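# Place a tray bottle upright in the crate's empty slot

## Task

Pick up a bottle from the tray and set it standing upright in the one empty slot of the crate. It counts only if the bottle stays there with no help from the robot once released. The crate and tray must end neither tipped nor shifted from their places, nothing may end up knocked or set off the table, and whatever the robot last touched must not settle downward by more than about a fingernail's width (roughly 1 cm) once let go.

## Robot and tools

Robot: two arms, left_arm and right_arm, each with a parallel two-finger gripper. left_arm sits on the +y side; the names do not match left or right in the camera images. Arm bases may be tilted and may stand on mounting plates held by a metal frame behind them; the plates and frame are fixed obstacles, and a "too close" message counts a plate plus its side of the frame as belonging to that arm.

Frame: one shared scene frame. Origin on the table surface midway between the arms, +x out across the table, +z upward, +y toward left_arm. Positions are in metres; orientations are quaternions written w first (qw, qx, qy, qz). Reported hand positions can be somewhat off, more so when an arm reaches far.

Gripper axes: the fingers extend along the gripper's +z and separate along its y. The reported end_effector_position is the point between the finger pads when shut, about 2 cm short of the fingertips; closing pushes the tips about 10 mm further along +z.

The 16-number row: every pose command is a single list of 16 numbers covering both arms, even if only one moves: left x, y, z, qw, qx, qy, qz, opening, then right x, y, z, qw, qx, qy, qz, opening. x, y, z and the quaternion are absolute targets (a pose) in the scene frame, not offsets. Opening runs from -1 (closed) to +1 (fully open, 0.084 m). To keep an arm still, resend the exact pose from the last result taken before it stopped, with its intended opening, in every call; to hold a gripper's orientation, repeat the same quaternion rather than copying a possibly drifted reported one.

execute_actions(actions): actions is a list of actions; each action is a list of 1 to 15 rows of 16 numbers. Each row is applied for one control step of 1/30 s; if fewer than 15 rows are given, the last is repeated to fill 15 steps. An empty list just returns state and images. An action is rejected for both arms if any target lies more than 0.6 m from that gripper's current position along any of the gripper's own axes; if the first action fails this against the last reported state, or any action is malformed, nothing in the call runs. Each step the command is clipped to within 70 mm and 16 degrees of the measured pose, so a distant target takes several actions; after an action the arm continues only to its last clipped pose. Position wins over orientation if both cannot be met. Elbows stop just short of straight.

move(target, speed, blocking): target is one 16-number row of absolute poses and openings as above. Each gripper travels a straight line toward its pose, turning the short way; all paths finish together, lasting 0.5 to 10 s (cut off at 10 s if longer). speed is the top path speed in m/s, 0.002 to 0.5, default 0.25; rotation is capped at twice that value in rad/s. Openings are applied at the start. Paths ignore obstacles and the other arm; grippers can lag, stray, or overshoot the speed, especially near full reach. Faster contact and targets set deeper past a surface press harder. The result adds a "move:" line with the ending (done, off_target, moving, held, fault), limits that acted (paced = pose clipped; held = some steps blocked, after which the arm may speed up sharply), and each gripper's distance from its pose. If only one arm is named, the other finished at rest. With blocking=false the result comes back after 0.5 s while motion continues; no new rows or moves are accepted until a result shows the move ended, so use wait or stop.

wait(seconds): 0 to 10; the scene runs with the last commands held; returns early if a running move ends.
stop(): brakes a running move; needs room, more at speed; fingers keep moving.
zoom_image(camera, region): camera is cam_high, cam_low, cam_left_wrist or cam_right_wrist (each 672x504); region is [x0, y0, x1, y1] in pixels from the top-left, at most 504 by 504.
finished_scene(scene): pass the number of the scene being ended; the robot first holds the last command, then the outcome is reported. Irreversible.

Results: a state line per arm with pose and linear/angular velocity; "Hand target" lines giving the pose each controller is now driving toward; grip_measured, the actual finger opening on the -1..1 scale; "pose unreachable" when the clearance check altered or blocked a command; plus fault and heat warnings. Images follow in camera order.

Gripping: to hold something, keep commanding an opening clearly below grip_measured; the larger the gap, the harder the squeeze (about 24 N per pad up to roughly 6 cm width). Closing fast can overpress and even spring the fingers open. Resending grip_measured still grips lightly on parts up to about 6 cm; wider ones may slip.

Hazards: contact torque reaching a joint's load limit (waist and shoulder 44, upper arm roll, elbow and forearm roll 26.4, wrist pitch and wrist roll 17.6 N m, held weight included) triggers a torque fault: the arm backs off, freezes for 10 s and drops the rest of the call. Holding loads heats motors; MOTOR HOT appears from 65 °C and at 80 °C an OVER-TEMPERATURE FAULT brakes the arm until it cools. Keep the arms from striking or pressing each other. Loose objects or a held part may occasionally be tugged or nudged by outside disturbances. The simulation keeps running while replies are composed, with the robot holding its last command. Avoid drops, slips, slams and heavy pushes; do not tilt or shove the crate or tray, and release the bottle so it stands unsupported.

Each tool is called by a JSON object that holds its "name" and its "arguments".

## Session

{"name": "execute_actions", "arguments": {"actions": []}}

Scene clock: 0.00 s.
left_arm: end_effector_position=(+0.4682, +0.1329, +0.3471) grip_measured=+1.00 end_effector_quat_wxyz=(-0.094, +0.871, -0.470, -0.110) end_effector_velocity=(-0.000, -0.000, -0.000) end_effector_angular_velocity=(+0.000, +0.001, -0.001) | right_arm: end_effector_position=(+0.2431, -0.6027, +0.3329) grip_measured=+1.00 end_effector_quat_wxyz=(+0.022, +0.985, -0.172, -0.007) end_effector_velocity=(-0.001, -0.000, +0.000) end_effector_angular_velocity=(-0.000, -0.001, -0.002)
Joint positions: left_arm=[-0.539  0.285 -0.052  1.834  0.218  1.758  0.573  0.084] | right_arm=[-0.655 -0.526 -0.048  0.927 -0.068  1.439 -0.445  0.084]
Joint velocities: left_arm=[-0.     0.    -0.001 -0.     0.    -0.     0.001  0.   ] | right_arm=[-0.002 -0.001 -0.    -0.001  0.    -0.    -0.     0.   ]
Hand target (left_arm): +0.468, +0.133, +0.347; -0.094, +0.871, -0.470, -0.110
Hand target (right_arm): +0.243, -0.603, +0.333; +0.022, +0.985, -0.172, -0.007

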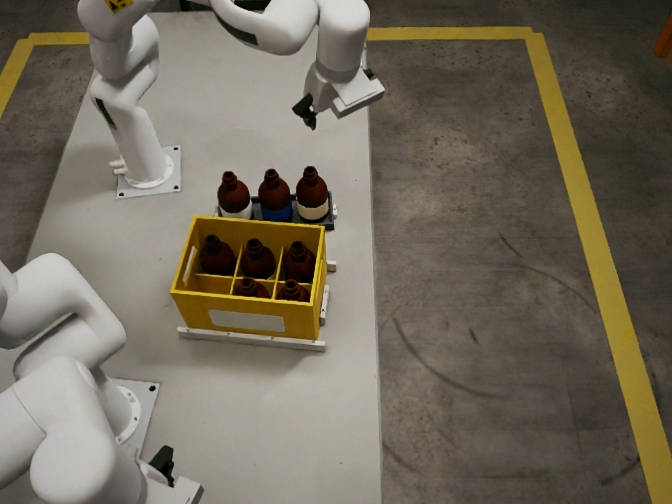

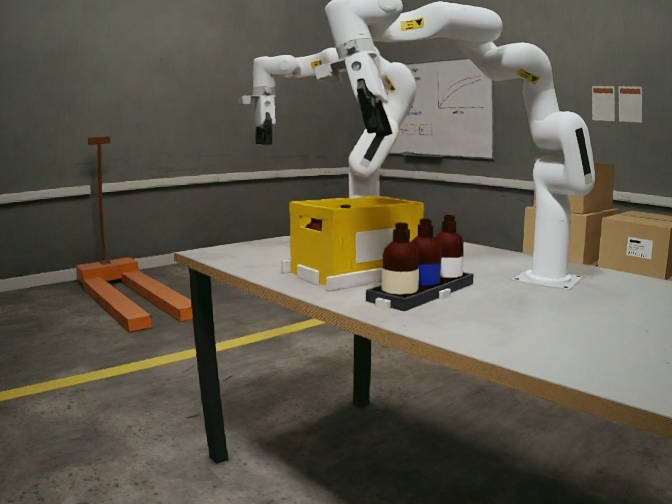

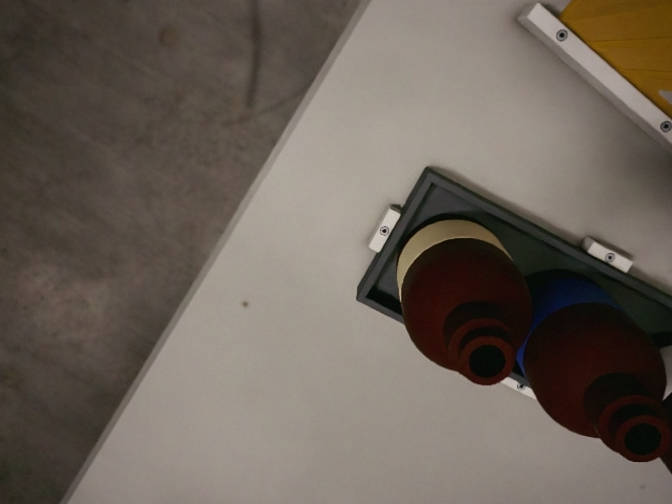

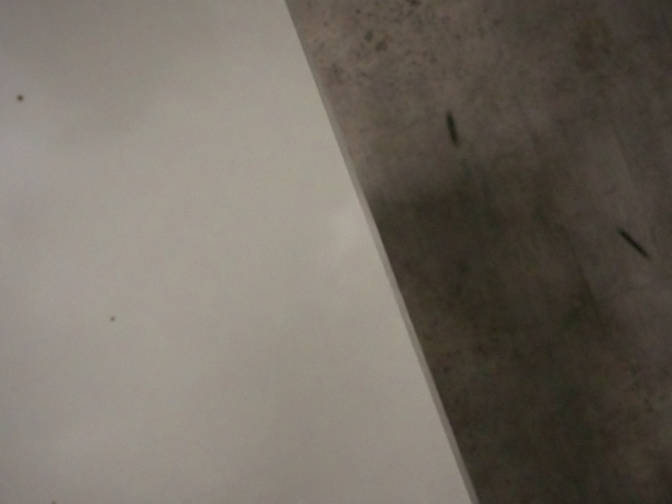

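{"name": "move", "arguments": {"target": [0.335,0.139,0.25,0,0.899,-0.438,0,0.3,0.2431,-0.6027,0.3329,0.022,0.985,-0.172,-0.007,1], "speed": 0.3}}

Scene clock: 1.87 s.
left_arm: end_effector_position=(+0.3352, +0.1386, +0.2500) grip_measured=+0.29 end_effector_quat_wxyz=(-0.000, +0.899, -0.438, -0.000) end_effector_velocity=(-0.002, +0.000, -0.000) end_effector_angular_velocity=(-0.007, -0.011, -0.002) | right_arm: end_effector_position=(+0.2431, -0.6027, +0.3329) grip_measured=+1.00 end_effector_quat_wxyz=(+0.022, +0.985, -0.172, -0.007) end_effector_velocity=(+0.001, +0.000, +0.001) end_effector_angular_velocity=(-0.001, -0.001, +0.002)
Joint positions: left_arm=[-0.52  -0.331 -0.046  0.847 -0.015  1.179  0.506  0.056] | right_arm=[-0.655 -0.527 -0.048  0.926 -0.069  1.438 -0.446  0.084]
Joint velocities: left_arm=[-0.001 -0.016  0.001 -0.017 -0.003 -0.014  0.003  0.   ] | right_arm=[ 0.002  0.     0.     0.002  0.     0.     0.    -0.   ]
Hand target (left_arm): +0.335, +0.139, +0.250; -0.000, +0.899, -0.438, +0.000
Hand target (right_arm): +0.243, -0.603, +0.333; +0.022, +0.985, -0.172, -0.007
Off the commanded pose (left_arm): 0.000 m, 0 deg.
Off the commanded pose (right_arm): 0.000 m, 0 deg.
move: done

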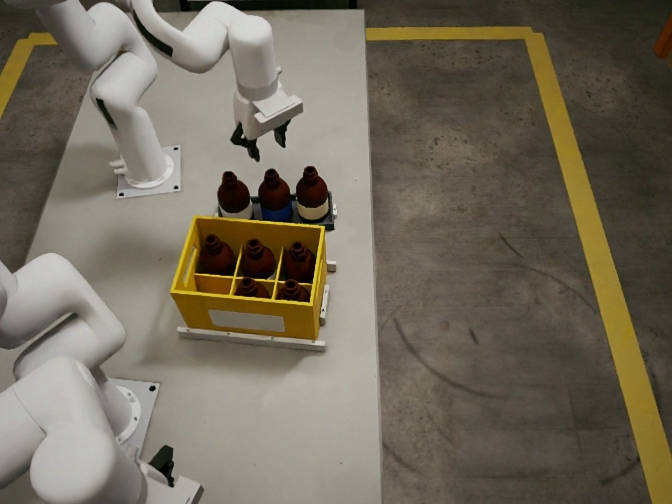

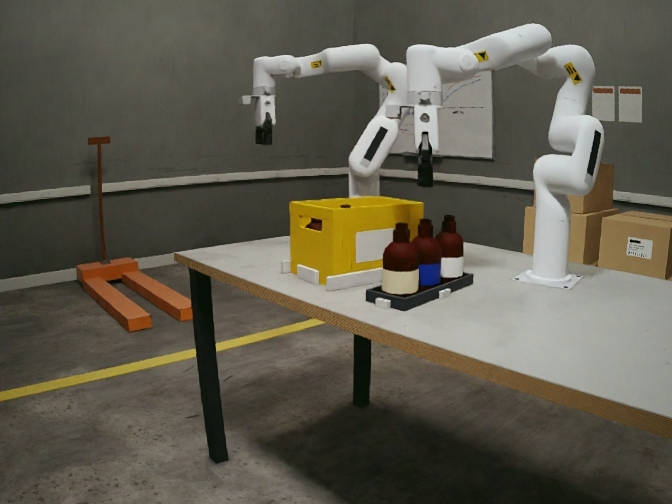

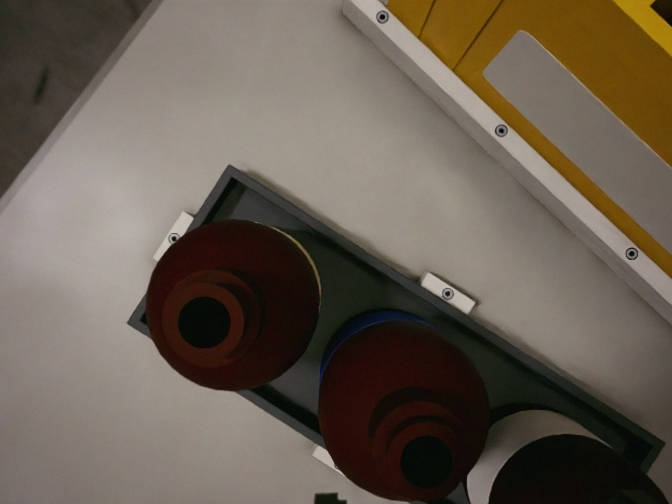

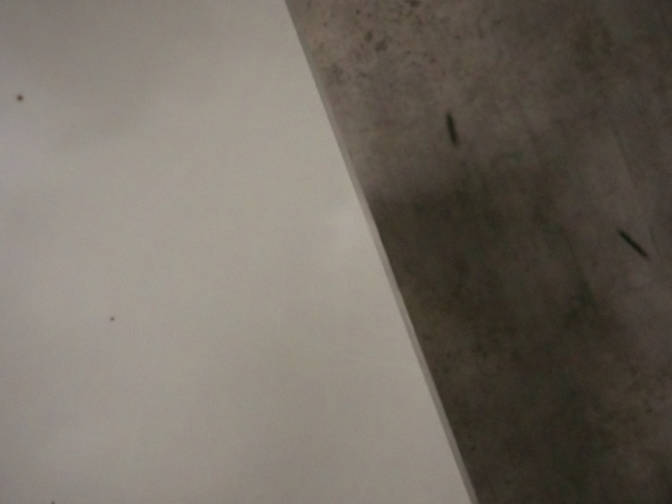

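{"name": "move", "arguments": {"target": [0.336,0.14,0.149,0,0.899,-0.438,0,0.3,0.2431,-0.6027,0.3329,0.022,0.985,-0.172,-0.007,1]}}

{"name": "move", "arguments": {"target": [0.336,0.14,0.149,0,0.899,-0.438,0,-0.75,0.2431,-0.6027,0.3329,0.022,0.985,-0.172,-0.007,1]}}

{"name": "move", "arguments": {"target": [0.336,0.14,0.345,0,0.899,-0.438,0,-0.75,0.2431,-0.6027,0.3329,0.022,0.985,-0.172,-0.007,1], "speed": 0.3}}

{"name": "move", "arguments": {"target": [0.216,-0.127,0.345,0,0.899,-0.438,0,-0.75,0.2431,-0.6027,0.3329,0.022,0.985,-0.172,-0.007,1], "speed": 0.3}}

Scene clock: 3.73 s.
left_arm: end_effector_position=(+0.3361, +0.1399, +0.1495) grip_measured=+0.29 end_effector_quat_wxyz=(+0.000, +0.899, -0.438, +0.000) end_effector_velocity=(-0.000, +0.000, -0.003) end_effector_angular_velocity=(+0.001, +0.002, +0.002) | right_arm: end_effector_position=(+0.2431, -0.6027, +0.3329) grip_measured=+1.00 end_effector_quat_wxyz=(+0.022, +0.985, -0.172, -0.007) end_effector_velocity=(+0.000, -0.000, +0.000) end_effector_angular_velocity=(-0.000, -0.000, +0.000)
Joint positions: left_arm=[-0.518 -0.213 -0.047  0.652 -0.013  0.863  0.507  0.056] | right_arm=[-0.655 -0.527 -0.048  0.926 -0.069  1.438 -0.446  0.084]
Joint velocities: left_arm=[ 0.     0.006 -0.    -0.004  0.001 -0.008 -0.002 -0.   ] | right_arm=[0. 0. 0. 0. 0. 0. 0. 0.]
Hand target (left_arm): +0.336, +0.140, +0.149; +0.000, +0.899, -0.438, +0.000
Hand target (right_arm): +0.243, -0.603, +0.333; +0.022, +0.985, -0.172, -0.007
Off the commanded pose (left_arm): 0.001 m, 0 deg.
Off the commanded pose (right_arm): 0.000 m, 0 deg.
move: done

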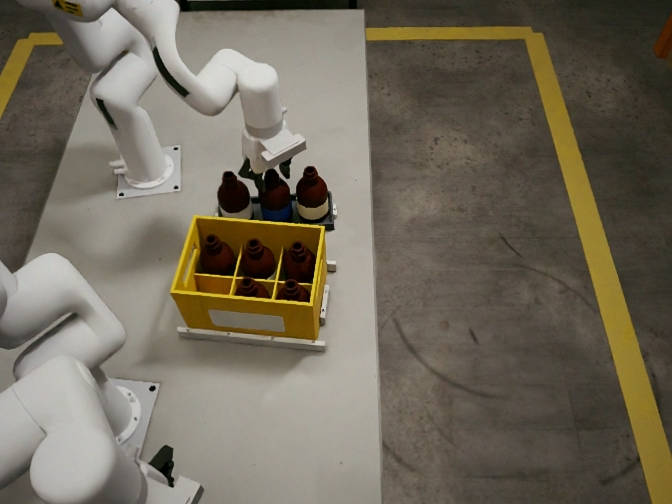

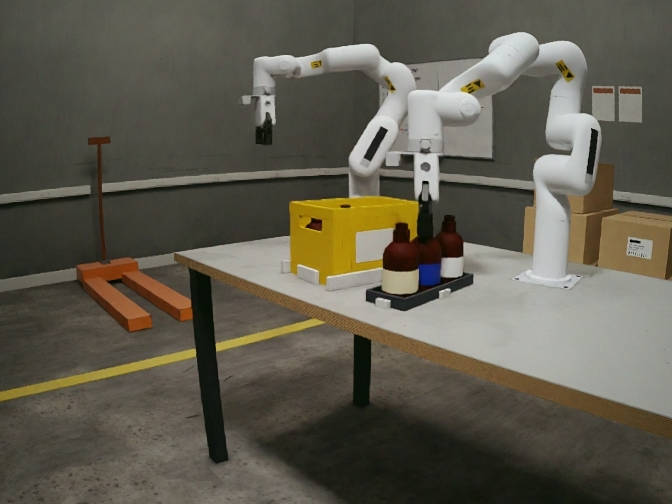

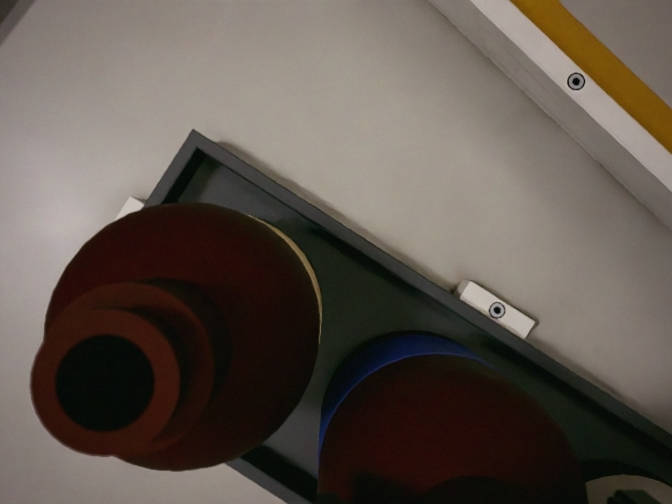

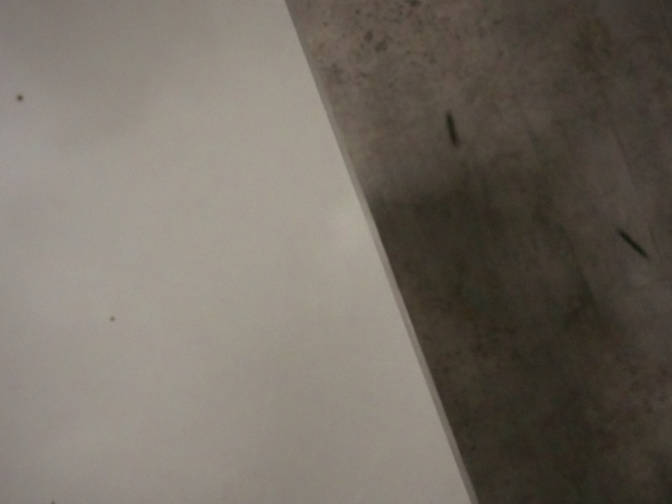

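Scene clock: 4.43 s.
left_arm: end_effector_position=(+0.3362, +0.1398, +0.1494) grip_measured=-0.24 end_effector_quat_wxyz=(-0.000, +0.899, -0.438, +0.000) end_effector_velocity=(+0.000, +0.000, -0.000) end_effector_angular_velocity=(-0.000, +0.000, +0.002) | right_arm: end_effector_position=(+0.2431, -0.6027, +0.3329) grip_measured=+1.00 end_effector_quat_wxyz=(+0.022, +0.985, -0.172, -0.007) end_effector_velocity=(+0.000, +0.000, -0.001) end_effector_angular_velocity=(+0.001, +0.001, +0.000)
Joint positions: left_arm=[-0.518 -0.212 -0.048  0.652 -0.013  0.862  0.507  0.033] | right_arm=[-0.655 -0.527 -0.048  0.926 -0.069  1.438 -0.446  0.084]
Joint velocities: left_arm=[ 0.     0.     0.001 -0.    -0.    -0.    -0.     0.   ] | right_arm=[ 0.     0.001  0.    -0.001 -0.     0.    -0.    -0.   ]
Hand target (left_arm): +0.336, +0.140, +0.149; +0.000, +0.899, -0.438, -0.000
Hand target (right_arm): +0.243, -0.603, +0.333; +0.022, +0.985, -0.172, -0.007
Off the commanded pose (left_arm): 0.000 m, 0 deg.
Off the commanded pose (right_arm): 0.000 m, 0 deg.
move: done

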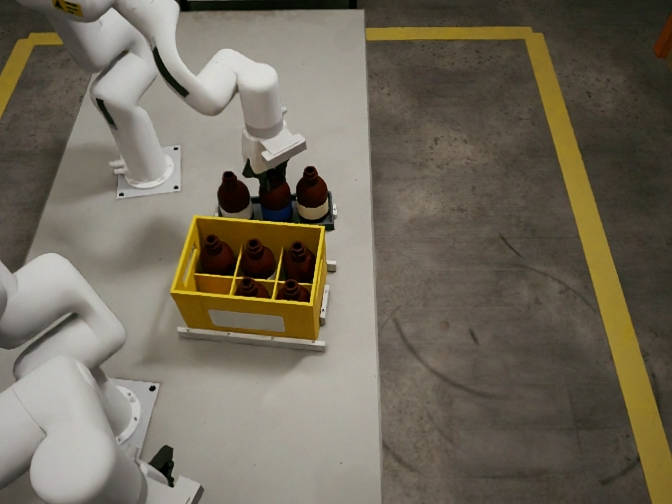

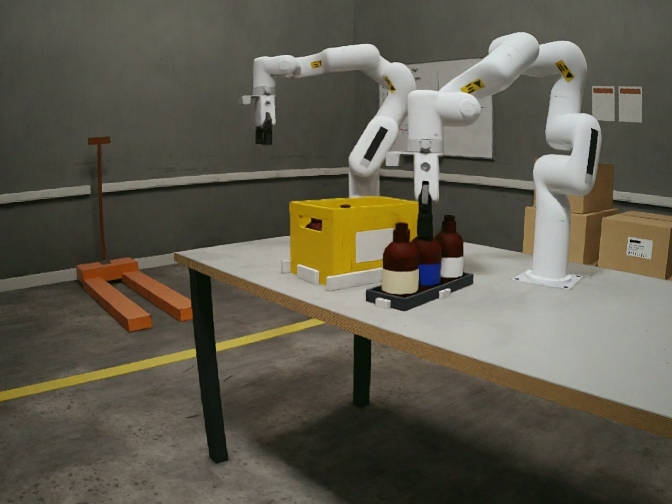

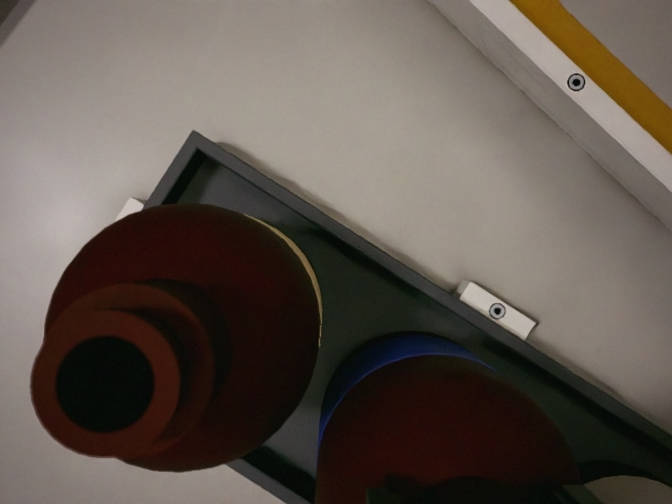

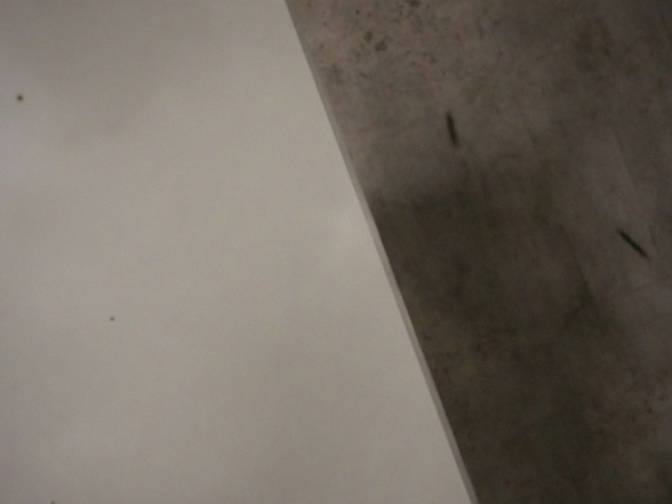

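Scene clock: 5.70 s.
left_arm: end_effector_position=(+0.3350, +0.1401, +0.3414) grip_measured=-0.25 end_effector_quat_wxyz=(+0.000, +0.899, -0.438, -0.004) end_effector_velocity=(+0.003, -0.002, +0.009) end_effector_angular_velocity=(-0.007, -0.016, +0.001) | right_arm: end_effector_position=(+0.2431, -0.6027, +0.3329) grip_measured=+1.00 end_effector_quat_wxyz=(+0.022, +0.985, -0.172, -0.007) end_effector_velocity=(-0.001, +0.000, -0.001) end_effector_angular_velocity=(+0.002, +0.002, -0.001)
Joint positions: left_arm=[-0.517 -0.34  -0.041  1.102 -0.014  1.45   0.509  0.033] | right_arm=[-0.655 -0.527 -0.048  0.926 -0.069  1.438 -0.446  0.084]
Joint velocities: left_arm=[ 0.001  0.001 -0.001  0.023 -0.001  0.005 -0.001 -0.   ] | right_arm=[-0.001  0.001  0.    -0.001  0.     0.001  0.    -0.   ]
Hand target (left_arm): +0.336, +0.140, +0.345; -0.000, +0.899, -0.438, -0.000
Hand target (right_arm): +0.243, -0.603, +0.333; +0.022, +0.985, -0.172, -0.007
Off the commanded pose (left_arm): 0.004 m, 0 deg.
Off the commanded pose (right_arm): 0.000 m, 0 deg.
move: off_target (left_arm)

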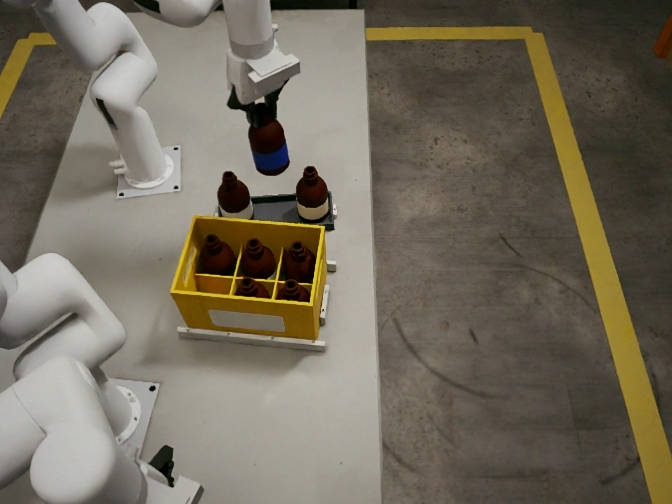

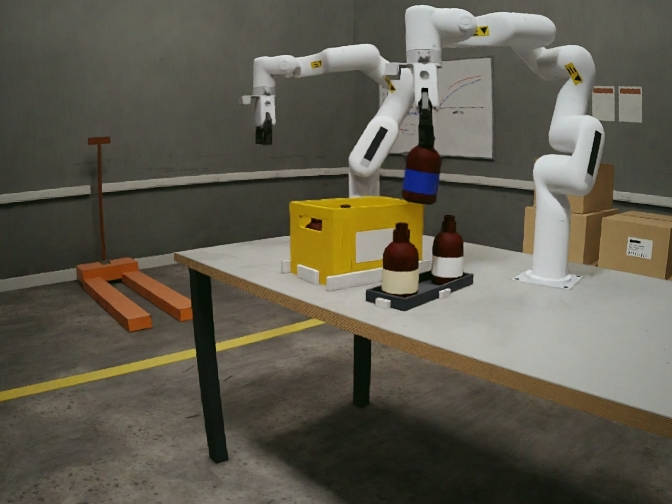

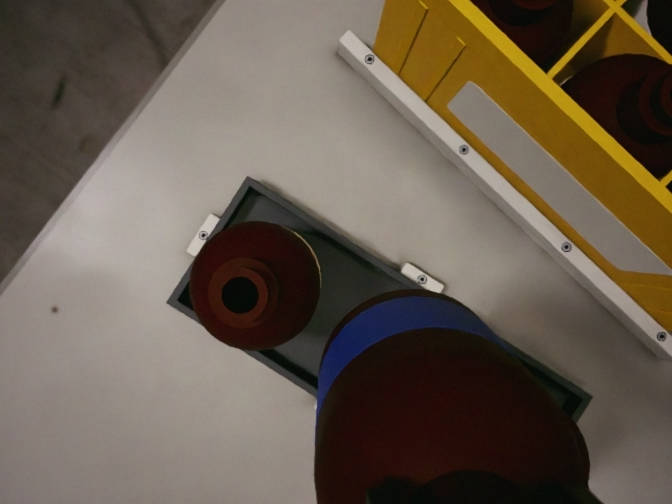

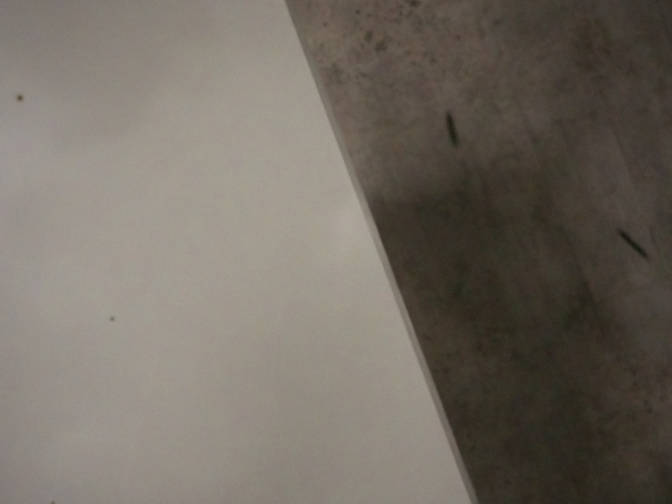

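Scene clock: 7.33 s.
left_arm: end_effector_position=(+0.2170, -0.1272, +0.3451) grip_measured=-0.24 end_effector_quat_wxyz=(+0.000, +0.899, -0.438, +0.000) end_effector_velocity=(-0.001, -0.002, -0.001) end_effector_angular_velocity=(+0.003, +0.001, -0.003) | right_arm: end_effector_position=(+0.2431, -0.6027, +0.3329) grip_measured=+1.00 end_effector_quat_wxyz=(+0.022, +0.985, -0.172, -0.007) end_effector_velocity=(-0.000, +0.000, +0.001) end_effector_angular_velocity=(-0.001, -0.001, +0.000)
Joint positions: left_arm=[-0.761 -0.013 -0.465  1.439 -0.006  1.449 -0.163  0.033] | right_arm=[-0.655 -0.527 -0.048  0.926 -0.069  1.438 -0.446  0.084]
Joint velocities: left_arm=[-0.003  0.007 -0.003  0.006  0.004  0.003 -0.003  0.   ] | right_arm=[-0.    -0.003  0.     0.     0.     0.001  0.     0.   ]
Hand target (left_arm): +0.217, -0.128, +0.345; +0.000, +0.899, -0.438, +0.000
Hand target (right_arm): +0.243, -0.603, +0.333; +0.022, +0.985, -0.172, -0.007
Off the commanded pose (left_arm): 0.001 m, 0 deg.
Off the commanded pose (right_arm): 0.000 m, 0 deg.
move: done

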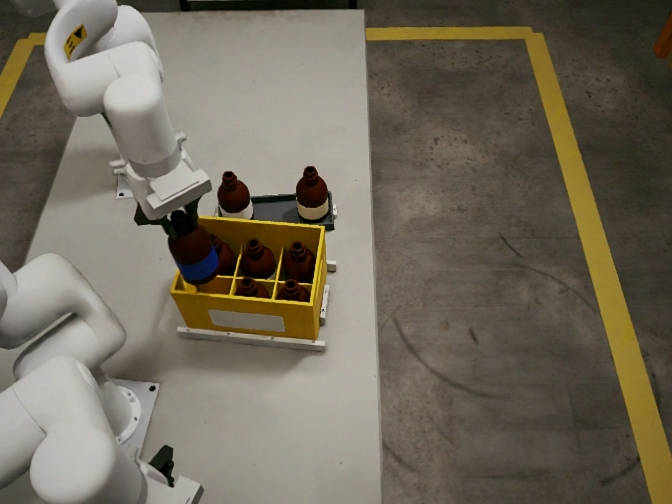

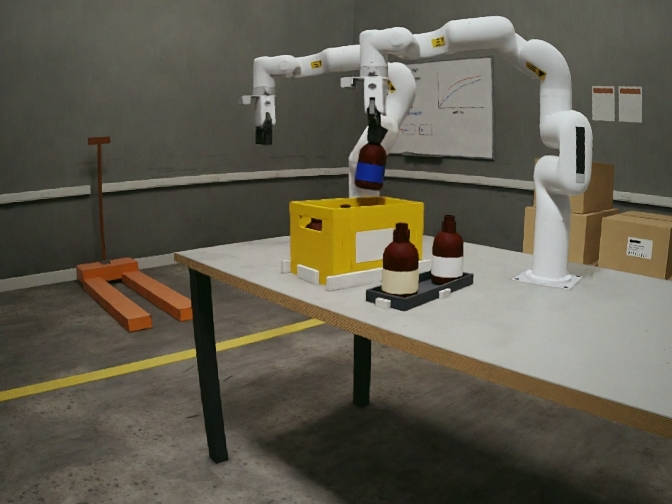

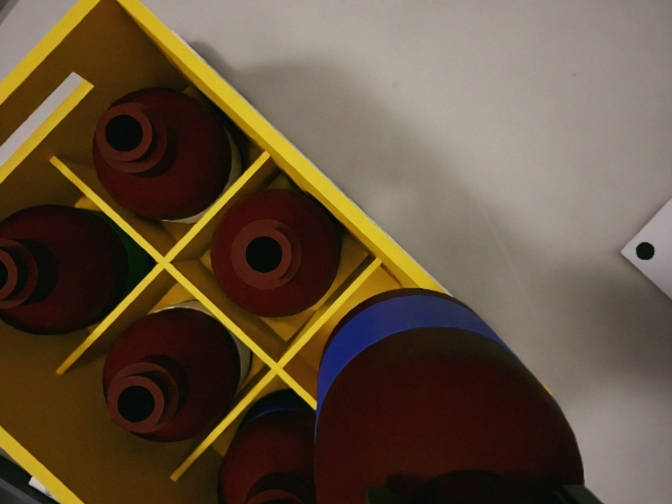

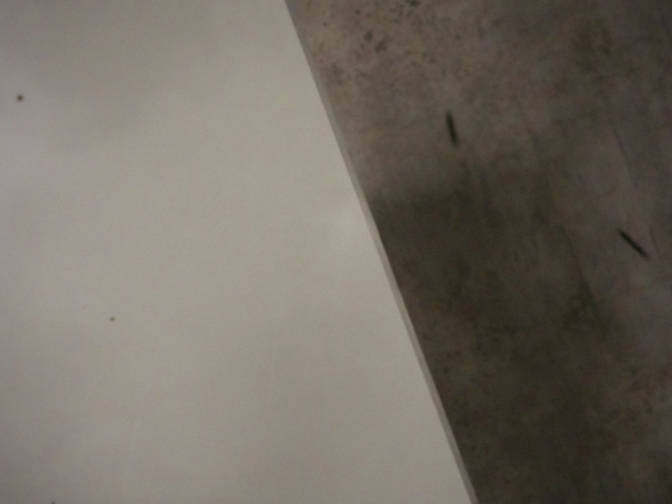

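{"name": "move", "arguments": {"target": [0.221,-0.127,0.335,-0.0307,0.897,-0.437,-0.063,-1,0.2431,-0.6027,0.3329,0.022,0.985,-0.172,-0.007,1]}}

{"name": "move", "arguments": {"target": [0.221,-0.127,0.25,-0.0307,0.897,-0.437,-0.063,-1,0.2431,-0.6027,0.3329,0.022,0.985,-0.172,-0.007,1], "speed": 0.12}}

{"name": "zoom_image", "arguments": {"camera": "cam_low", "region": [310,110,440,230]}}

Scene clock: 9.63 s.
left_arm: end_effector_position=(+0.2208, -0.1271, +0.3353) grip_measured=-0.24 end_effector_quat_wxyz=(-0.030, +0.897, -0.437, -0.062) end_effector_velocity=(-0.001, -0.000, +0.000) end_effector_angular_velocity=(+0.012, +0.007, -0.000) | right_arm: end_effector_position=(+0.2431, -0.6027, +0.3329) grip_measured=+1.00 end_effector_quat_wxyz=(+0.022, +0.985, -0.172, -0.007) end_effector_velocity=(-0.000, -0.000, -0.000) end_effector_angular_velocity=(+0.001, +0.000, -0.000)
Joint positions: left_arm=[-0.778  0.132 -0.475  1.59   0.034  1.608 -0.192  0.033] | right_arm=[-0.655 -0.527 -0.048  0.926 -0.069  1.438 -0.446  0.084]
Joint velocities: left_arm=[-0.003  0.014 -0.002  0.019  0.005  0.02  -0.005  0.   ] | right_arm=[-0.     0.001 -0.     0.     0.     0.    -0.     0.   ]
Hand target (left_arm): +0.221, -0.127, +0.335; -0.030, +0.897, -0.437, -0.063
Hand target (right_arm): +0.243, -0.603, +0.333; +0.022, +0.985, -0.172, -0.007
Off the commanded pose (left_arm): 0.000 m, 0 deg.
Off the commanded pose (right_arm): 0.000 m, 0 deg.
move: done

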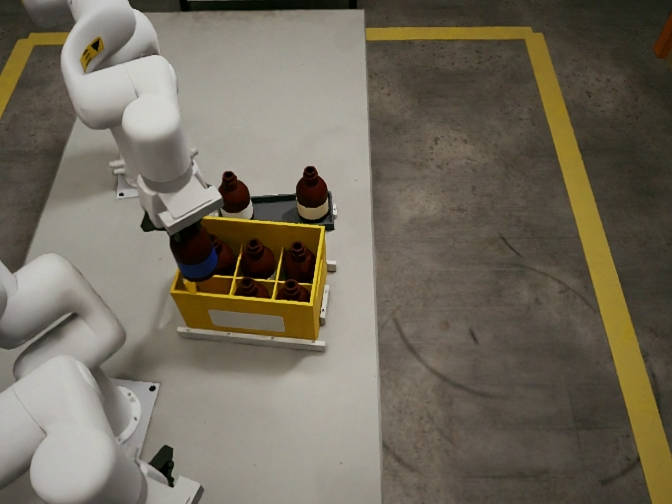

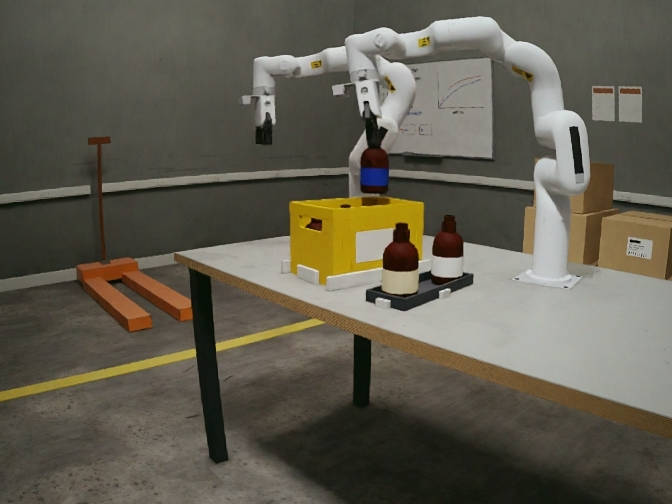

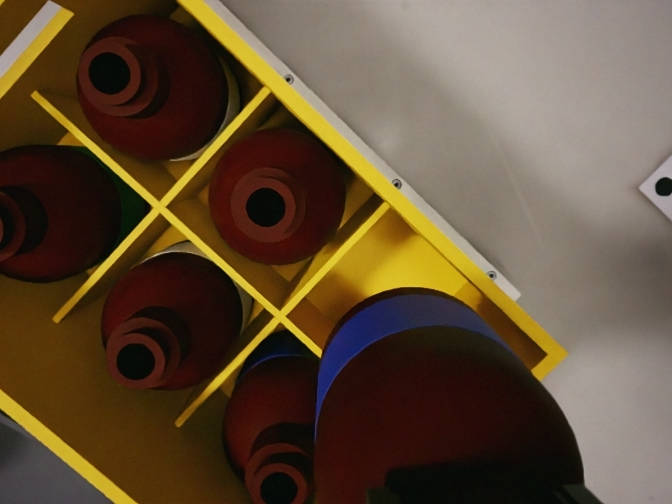

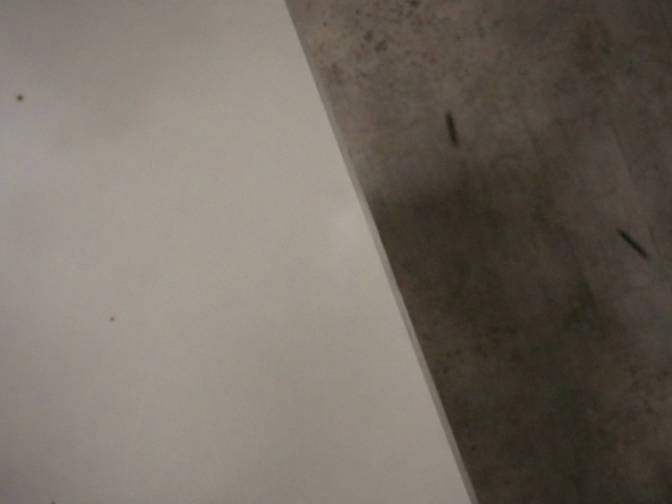

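Scene clock: 10.77 s.
left_arm: end_effector_position=(+0.2210, -0.1272, +0.2507) grip_measured=-0.24 end_effector_quat_wxyz=(-0.030, +0.897, -0.437, -0.063) end_effector_velocity=(-0.000, +0.001, -0.005) end_effector_angular_velocity=(+0.003, +0.003, -0.000) | right_arm: end_effector_position=(+0.2431, -0.6027, +0.3329) grip_measured=+1.00 end_effector_quat_wxyz=(+0.022, +0.985, -0.172, -0.007) end_effector_velocity=(-0.000, +0.000, +0.000) end_effector_angular_velocity=(+0.000, -0.000, +0.000)
Joint positions: left_arm=[-0.772  0.133 -0.47   1.35   0.036  1.368 -0.189  0.033] | right_arm=[-0.655 -0.527 -0.048  0.926 -0.069  1.438 -0.446  0.084]
Joint velocities: left_arm=[ 0.     0.003  0.    -0.01   0.001 -0.008 -0.    -0.   ] | right_arm=[ 0.001 -0.001 -0.    -0.     0.     0.     0.    -0.   ]
Hand target (left_arm): +0.221, -0.127, +0.250; -0.031, +0.897, -0.437, -0.063
Hand target (right_arm): +0.243, -0.603, +0.333; +0.022, +0.985, -0.172, -0.007
Off the commanded pose (left_arm): 0.001 m, 0 deg.
Off the commanded pose (right_arm): 0.000 m, 0 deg.
move: done

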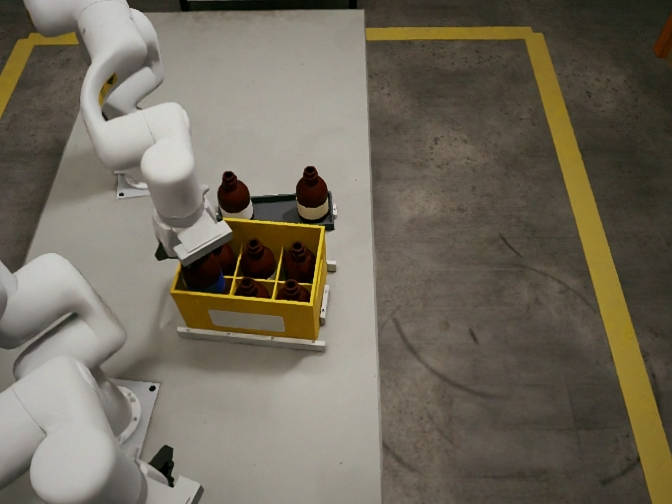

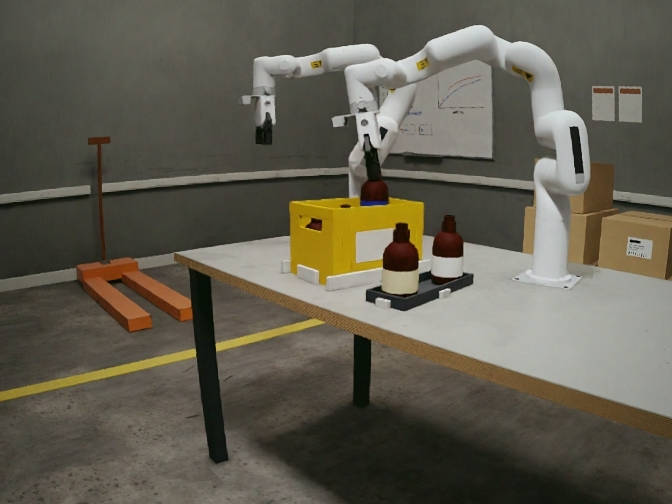

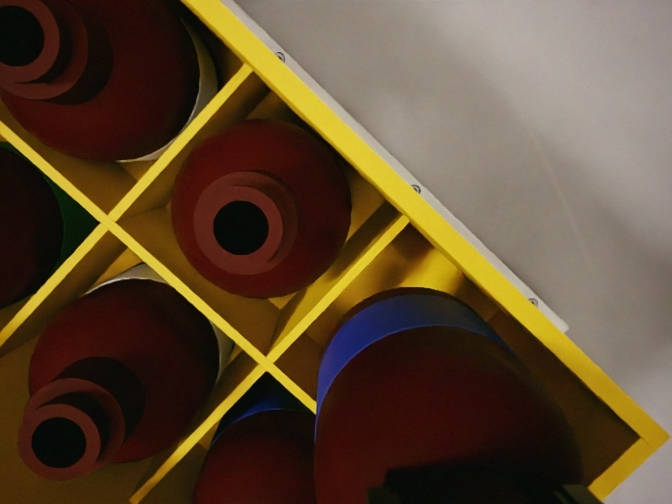

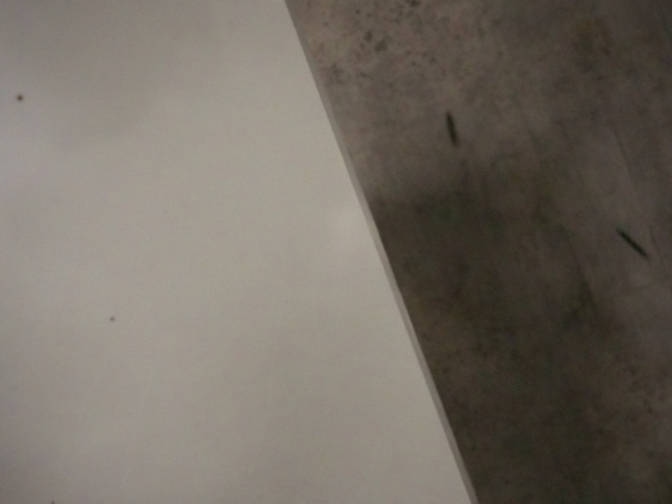

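Region (310, 110, 440, 230) of cam_low's 672x504 image, scaled by 3.877, with more detail than that image has; it fills the top 465 rows of this view, and the rest is white.

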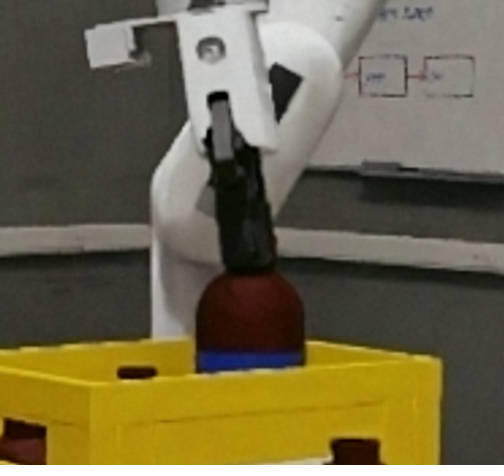

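{"name": "move", "arguments": {"target": [0.2225,-0.1275,0.165,-0.0307,0.897,-0.437,-0.063,-1,0.2431,-0.6027,0.3329,0.022,0.985,-0.172,-0.007,1], "speed": 0.12}}

{"name": "move", "arguments": {"target": [0.2225,-0.1275,0.154,-0.0307,0.897,-0.437,-0.063,-1,0.2431,-0.6027,0.3329,0.022,0.985,-0.172,-0.007,1], "speed": 0.025}}

Scene clock: 12.47 s.
left_arm: end_effector_position=(+0.2225, -0.1278, +0.1657) grip_measured=-0.24 end_effector_quat_wxyz=(-0.030, +0.897, -0.437, -0.063) end_effector_velocity=(-0.000, +0.001, -0.005) end_effector_angular_velocity=(+0.004, +0.002, +0.002) | right_arm: end_effector_position=(+0.2431, -0.6027, +0.3329) grip_measured=+1.00 end_effector_quat_wxyz=(+0.022, +0.985, -0.172, -0.007) end_effector_velocity=(+0.000, +0.000, -0.000) end_effector_angular_velocity=(+0.001, +0.000, +0.001)
Joint positions: left_arm=[-0.778  0.211 -0.462  1.191  0.076  1.141 -0.212  0.033] | right_arm=[-0.655 -0.527 -0.048  0.926 -0.069  1.438 -0.446  0.084]
Joint velocities: left_arm=[-0.     0.006  0.001 -0.007  0.002 -0.007 -0.003 -0.   ] | right_arm=[ 0.001 -0.001  0.    -0.002  0.    -0.    -0.     0.   ]
Hand target (left_arm): +0.222, -0.128, +0.165; -0.031, +0.897, -0.437, -0.063
Hand target (right_arm): +0.243, -0.603, +0.333; +0.022, +0.985, -0.172, -0.007
Off the commanded pose (left_arm): 0.001 m, 0 deg.
Off the commanded pose (right_arm): 0.000 m, 0 deg.
move: done

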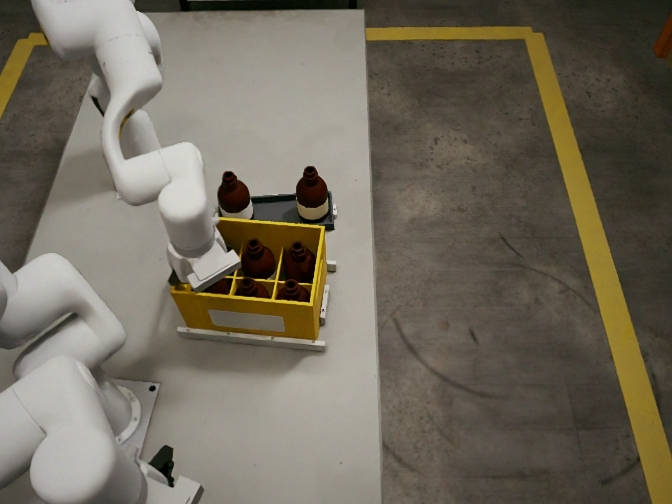

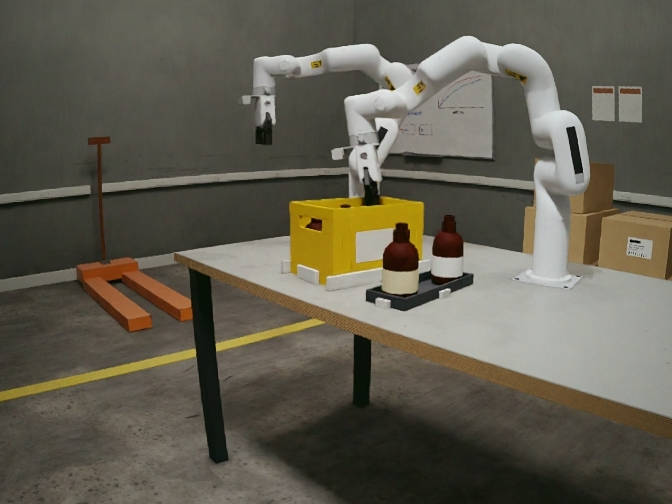

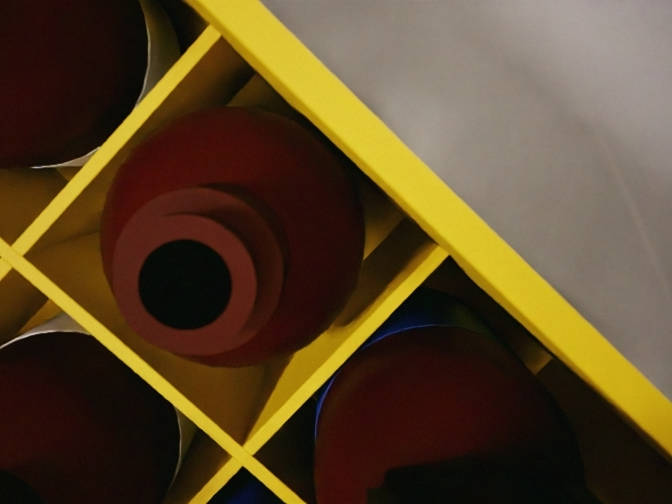

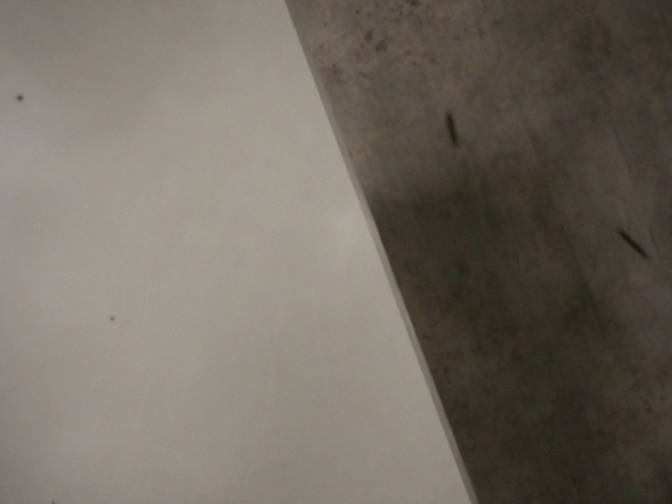

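Scene clock: 13.23 s.
left_arm: end_effector_position=(+0.2225, -0.1275, +0.1542) grip_measured=-0.24 end_effector_quat_wxyz=(-0.031, +0.897, -0.437, -0.063) end_effector_velocity=(-0.000, -0.001, -0.000) end_effector_angular_velocity=(-0.004, -0.002, -0.003) | right_arm: end_effector_position=(+0.2431, -0.6027, +0.3329) grip_measured=+1.00 end_effector_quat_wxyz=(+0.022, +0.985, -0.172, -0.007) end_effector_velocity=(-0.000, -0.000, -0.000) end_effector_angular_velocity=(-0.000, +0.000, -0.002)
Joint positions: left_arm=[-0.78   0.226 -0.46   1.175  0.084  1.112 -0.217  0.033] | right_arm=[-0.655 -0.527 -0.048  0.926 -0.069  1.438 -0.446  0.084]
Joint velocities: left_arm=[-0.001  0.    -0.002 -0.001  0.001 -0.005 -0.    -0.   ] | right_arm=[-0.003  0.     0.001  0.     0.    -0.    -0.    -0.   ]
Hand target (left_arm): +0.222, -0.128, +0.154; -0.031, +0.897, -0.437, -0.063
Hand target (right_arm): +0.243, -0.603, +0.333; +0.022, +0.985, -0.172, -0.007
Off the commanded pose (left_arm): 0.000 m, 0 deg.
Off the commanded pose (right_arm): 0.000 m, 0 deg.
move: done

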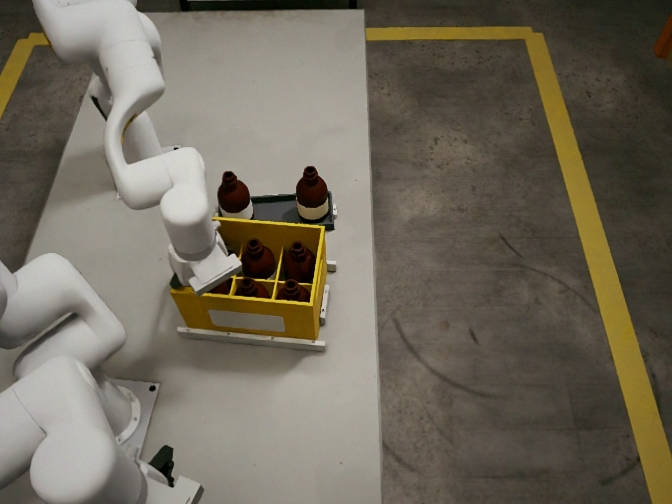

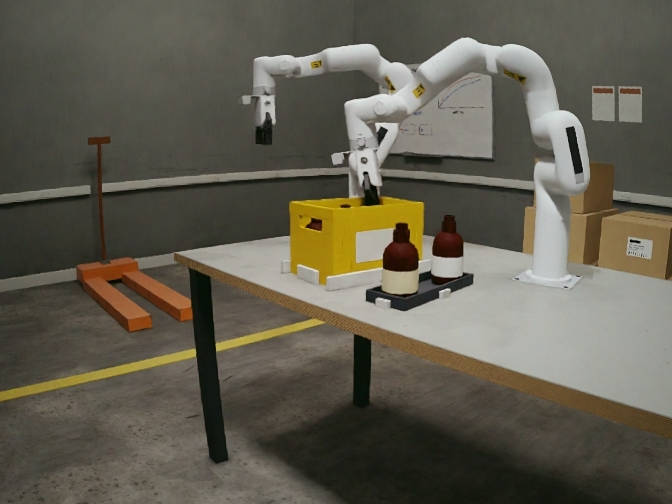

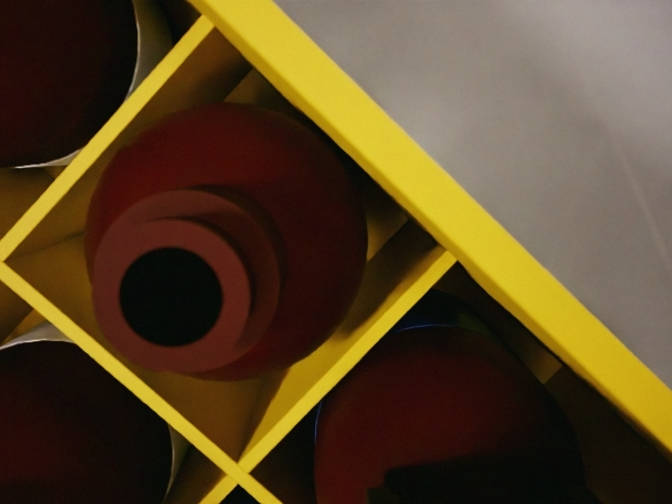

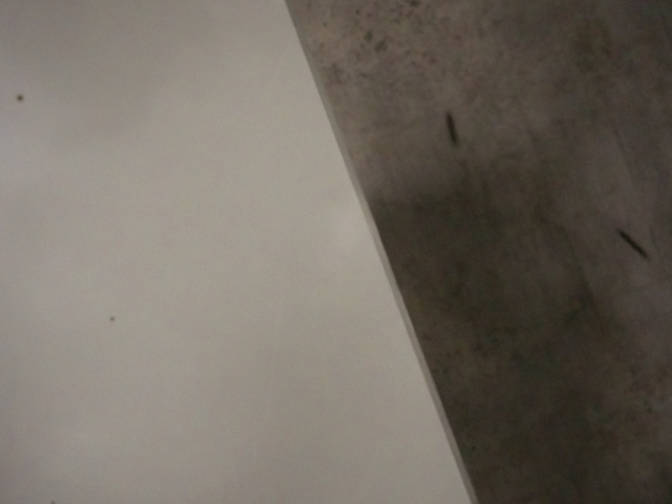

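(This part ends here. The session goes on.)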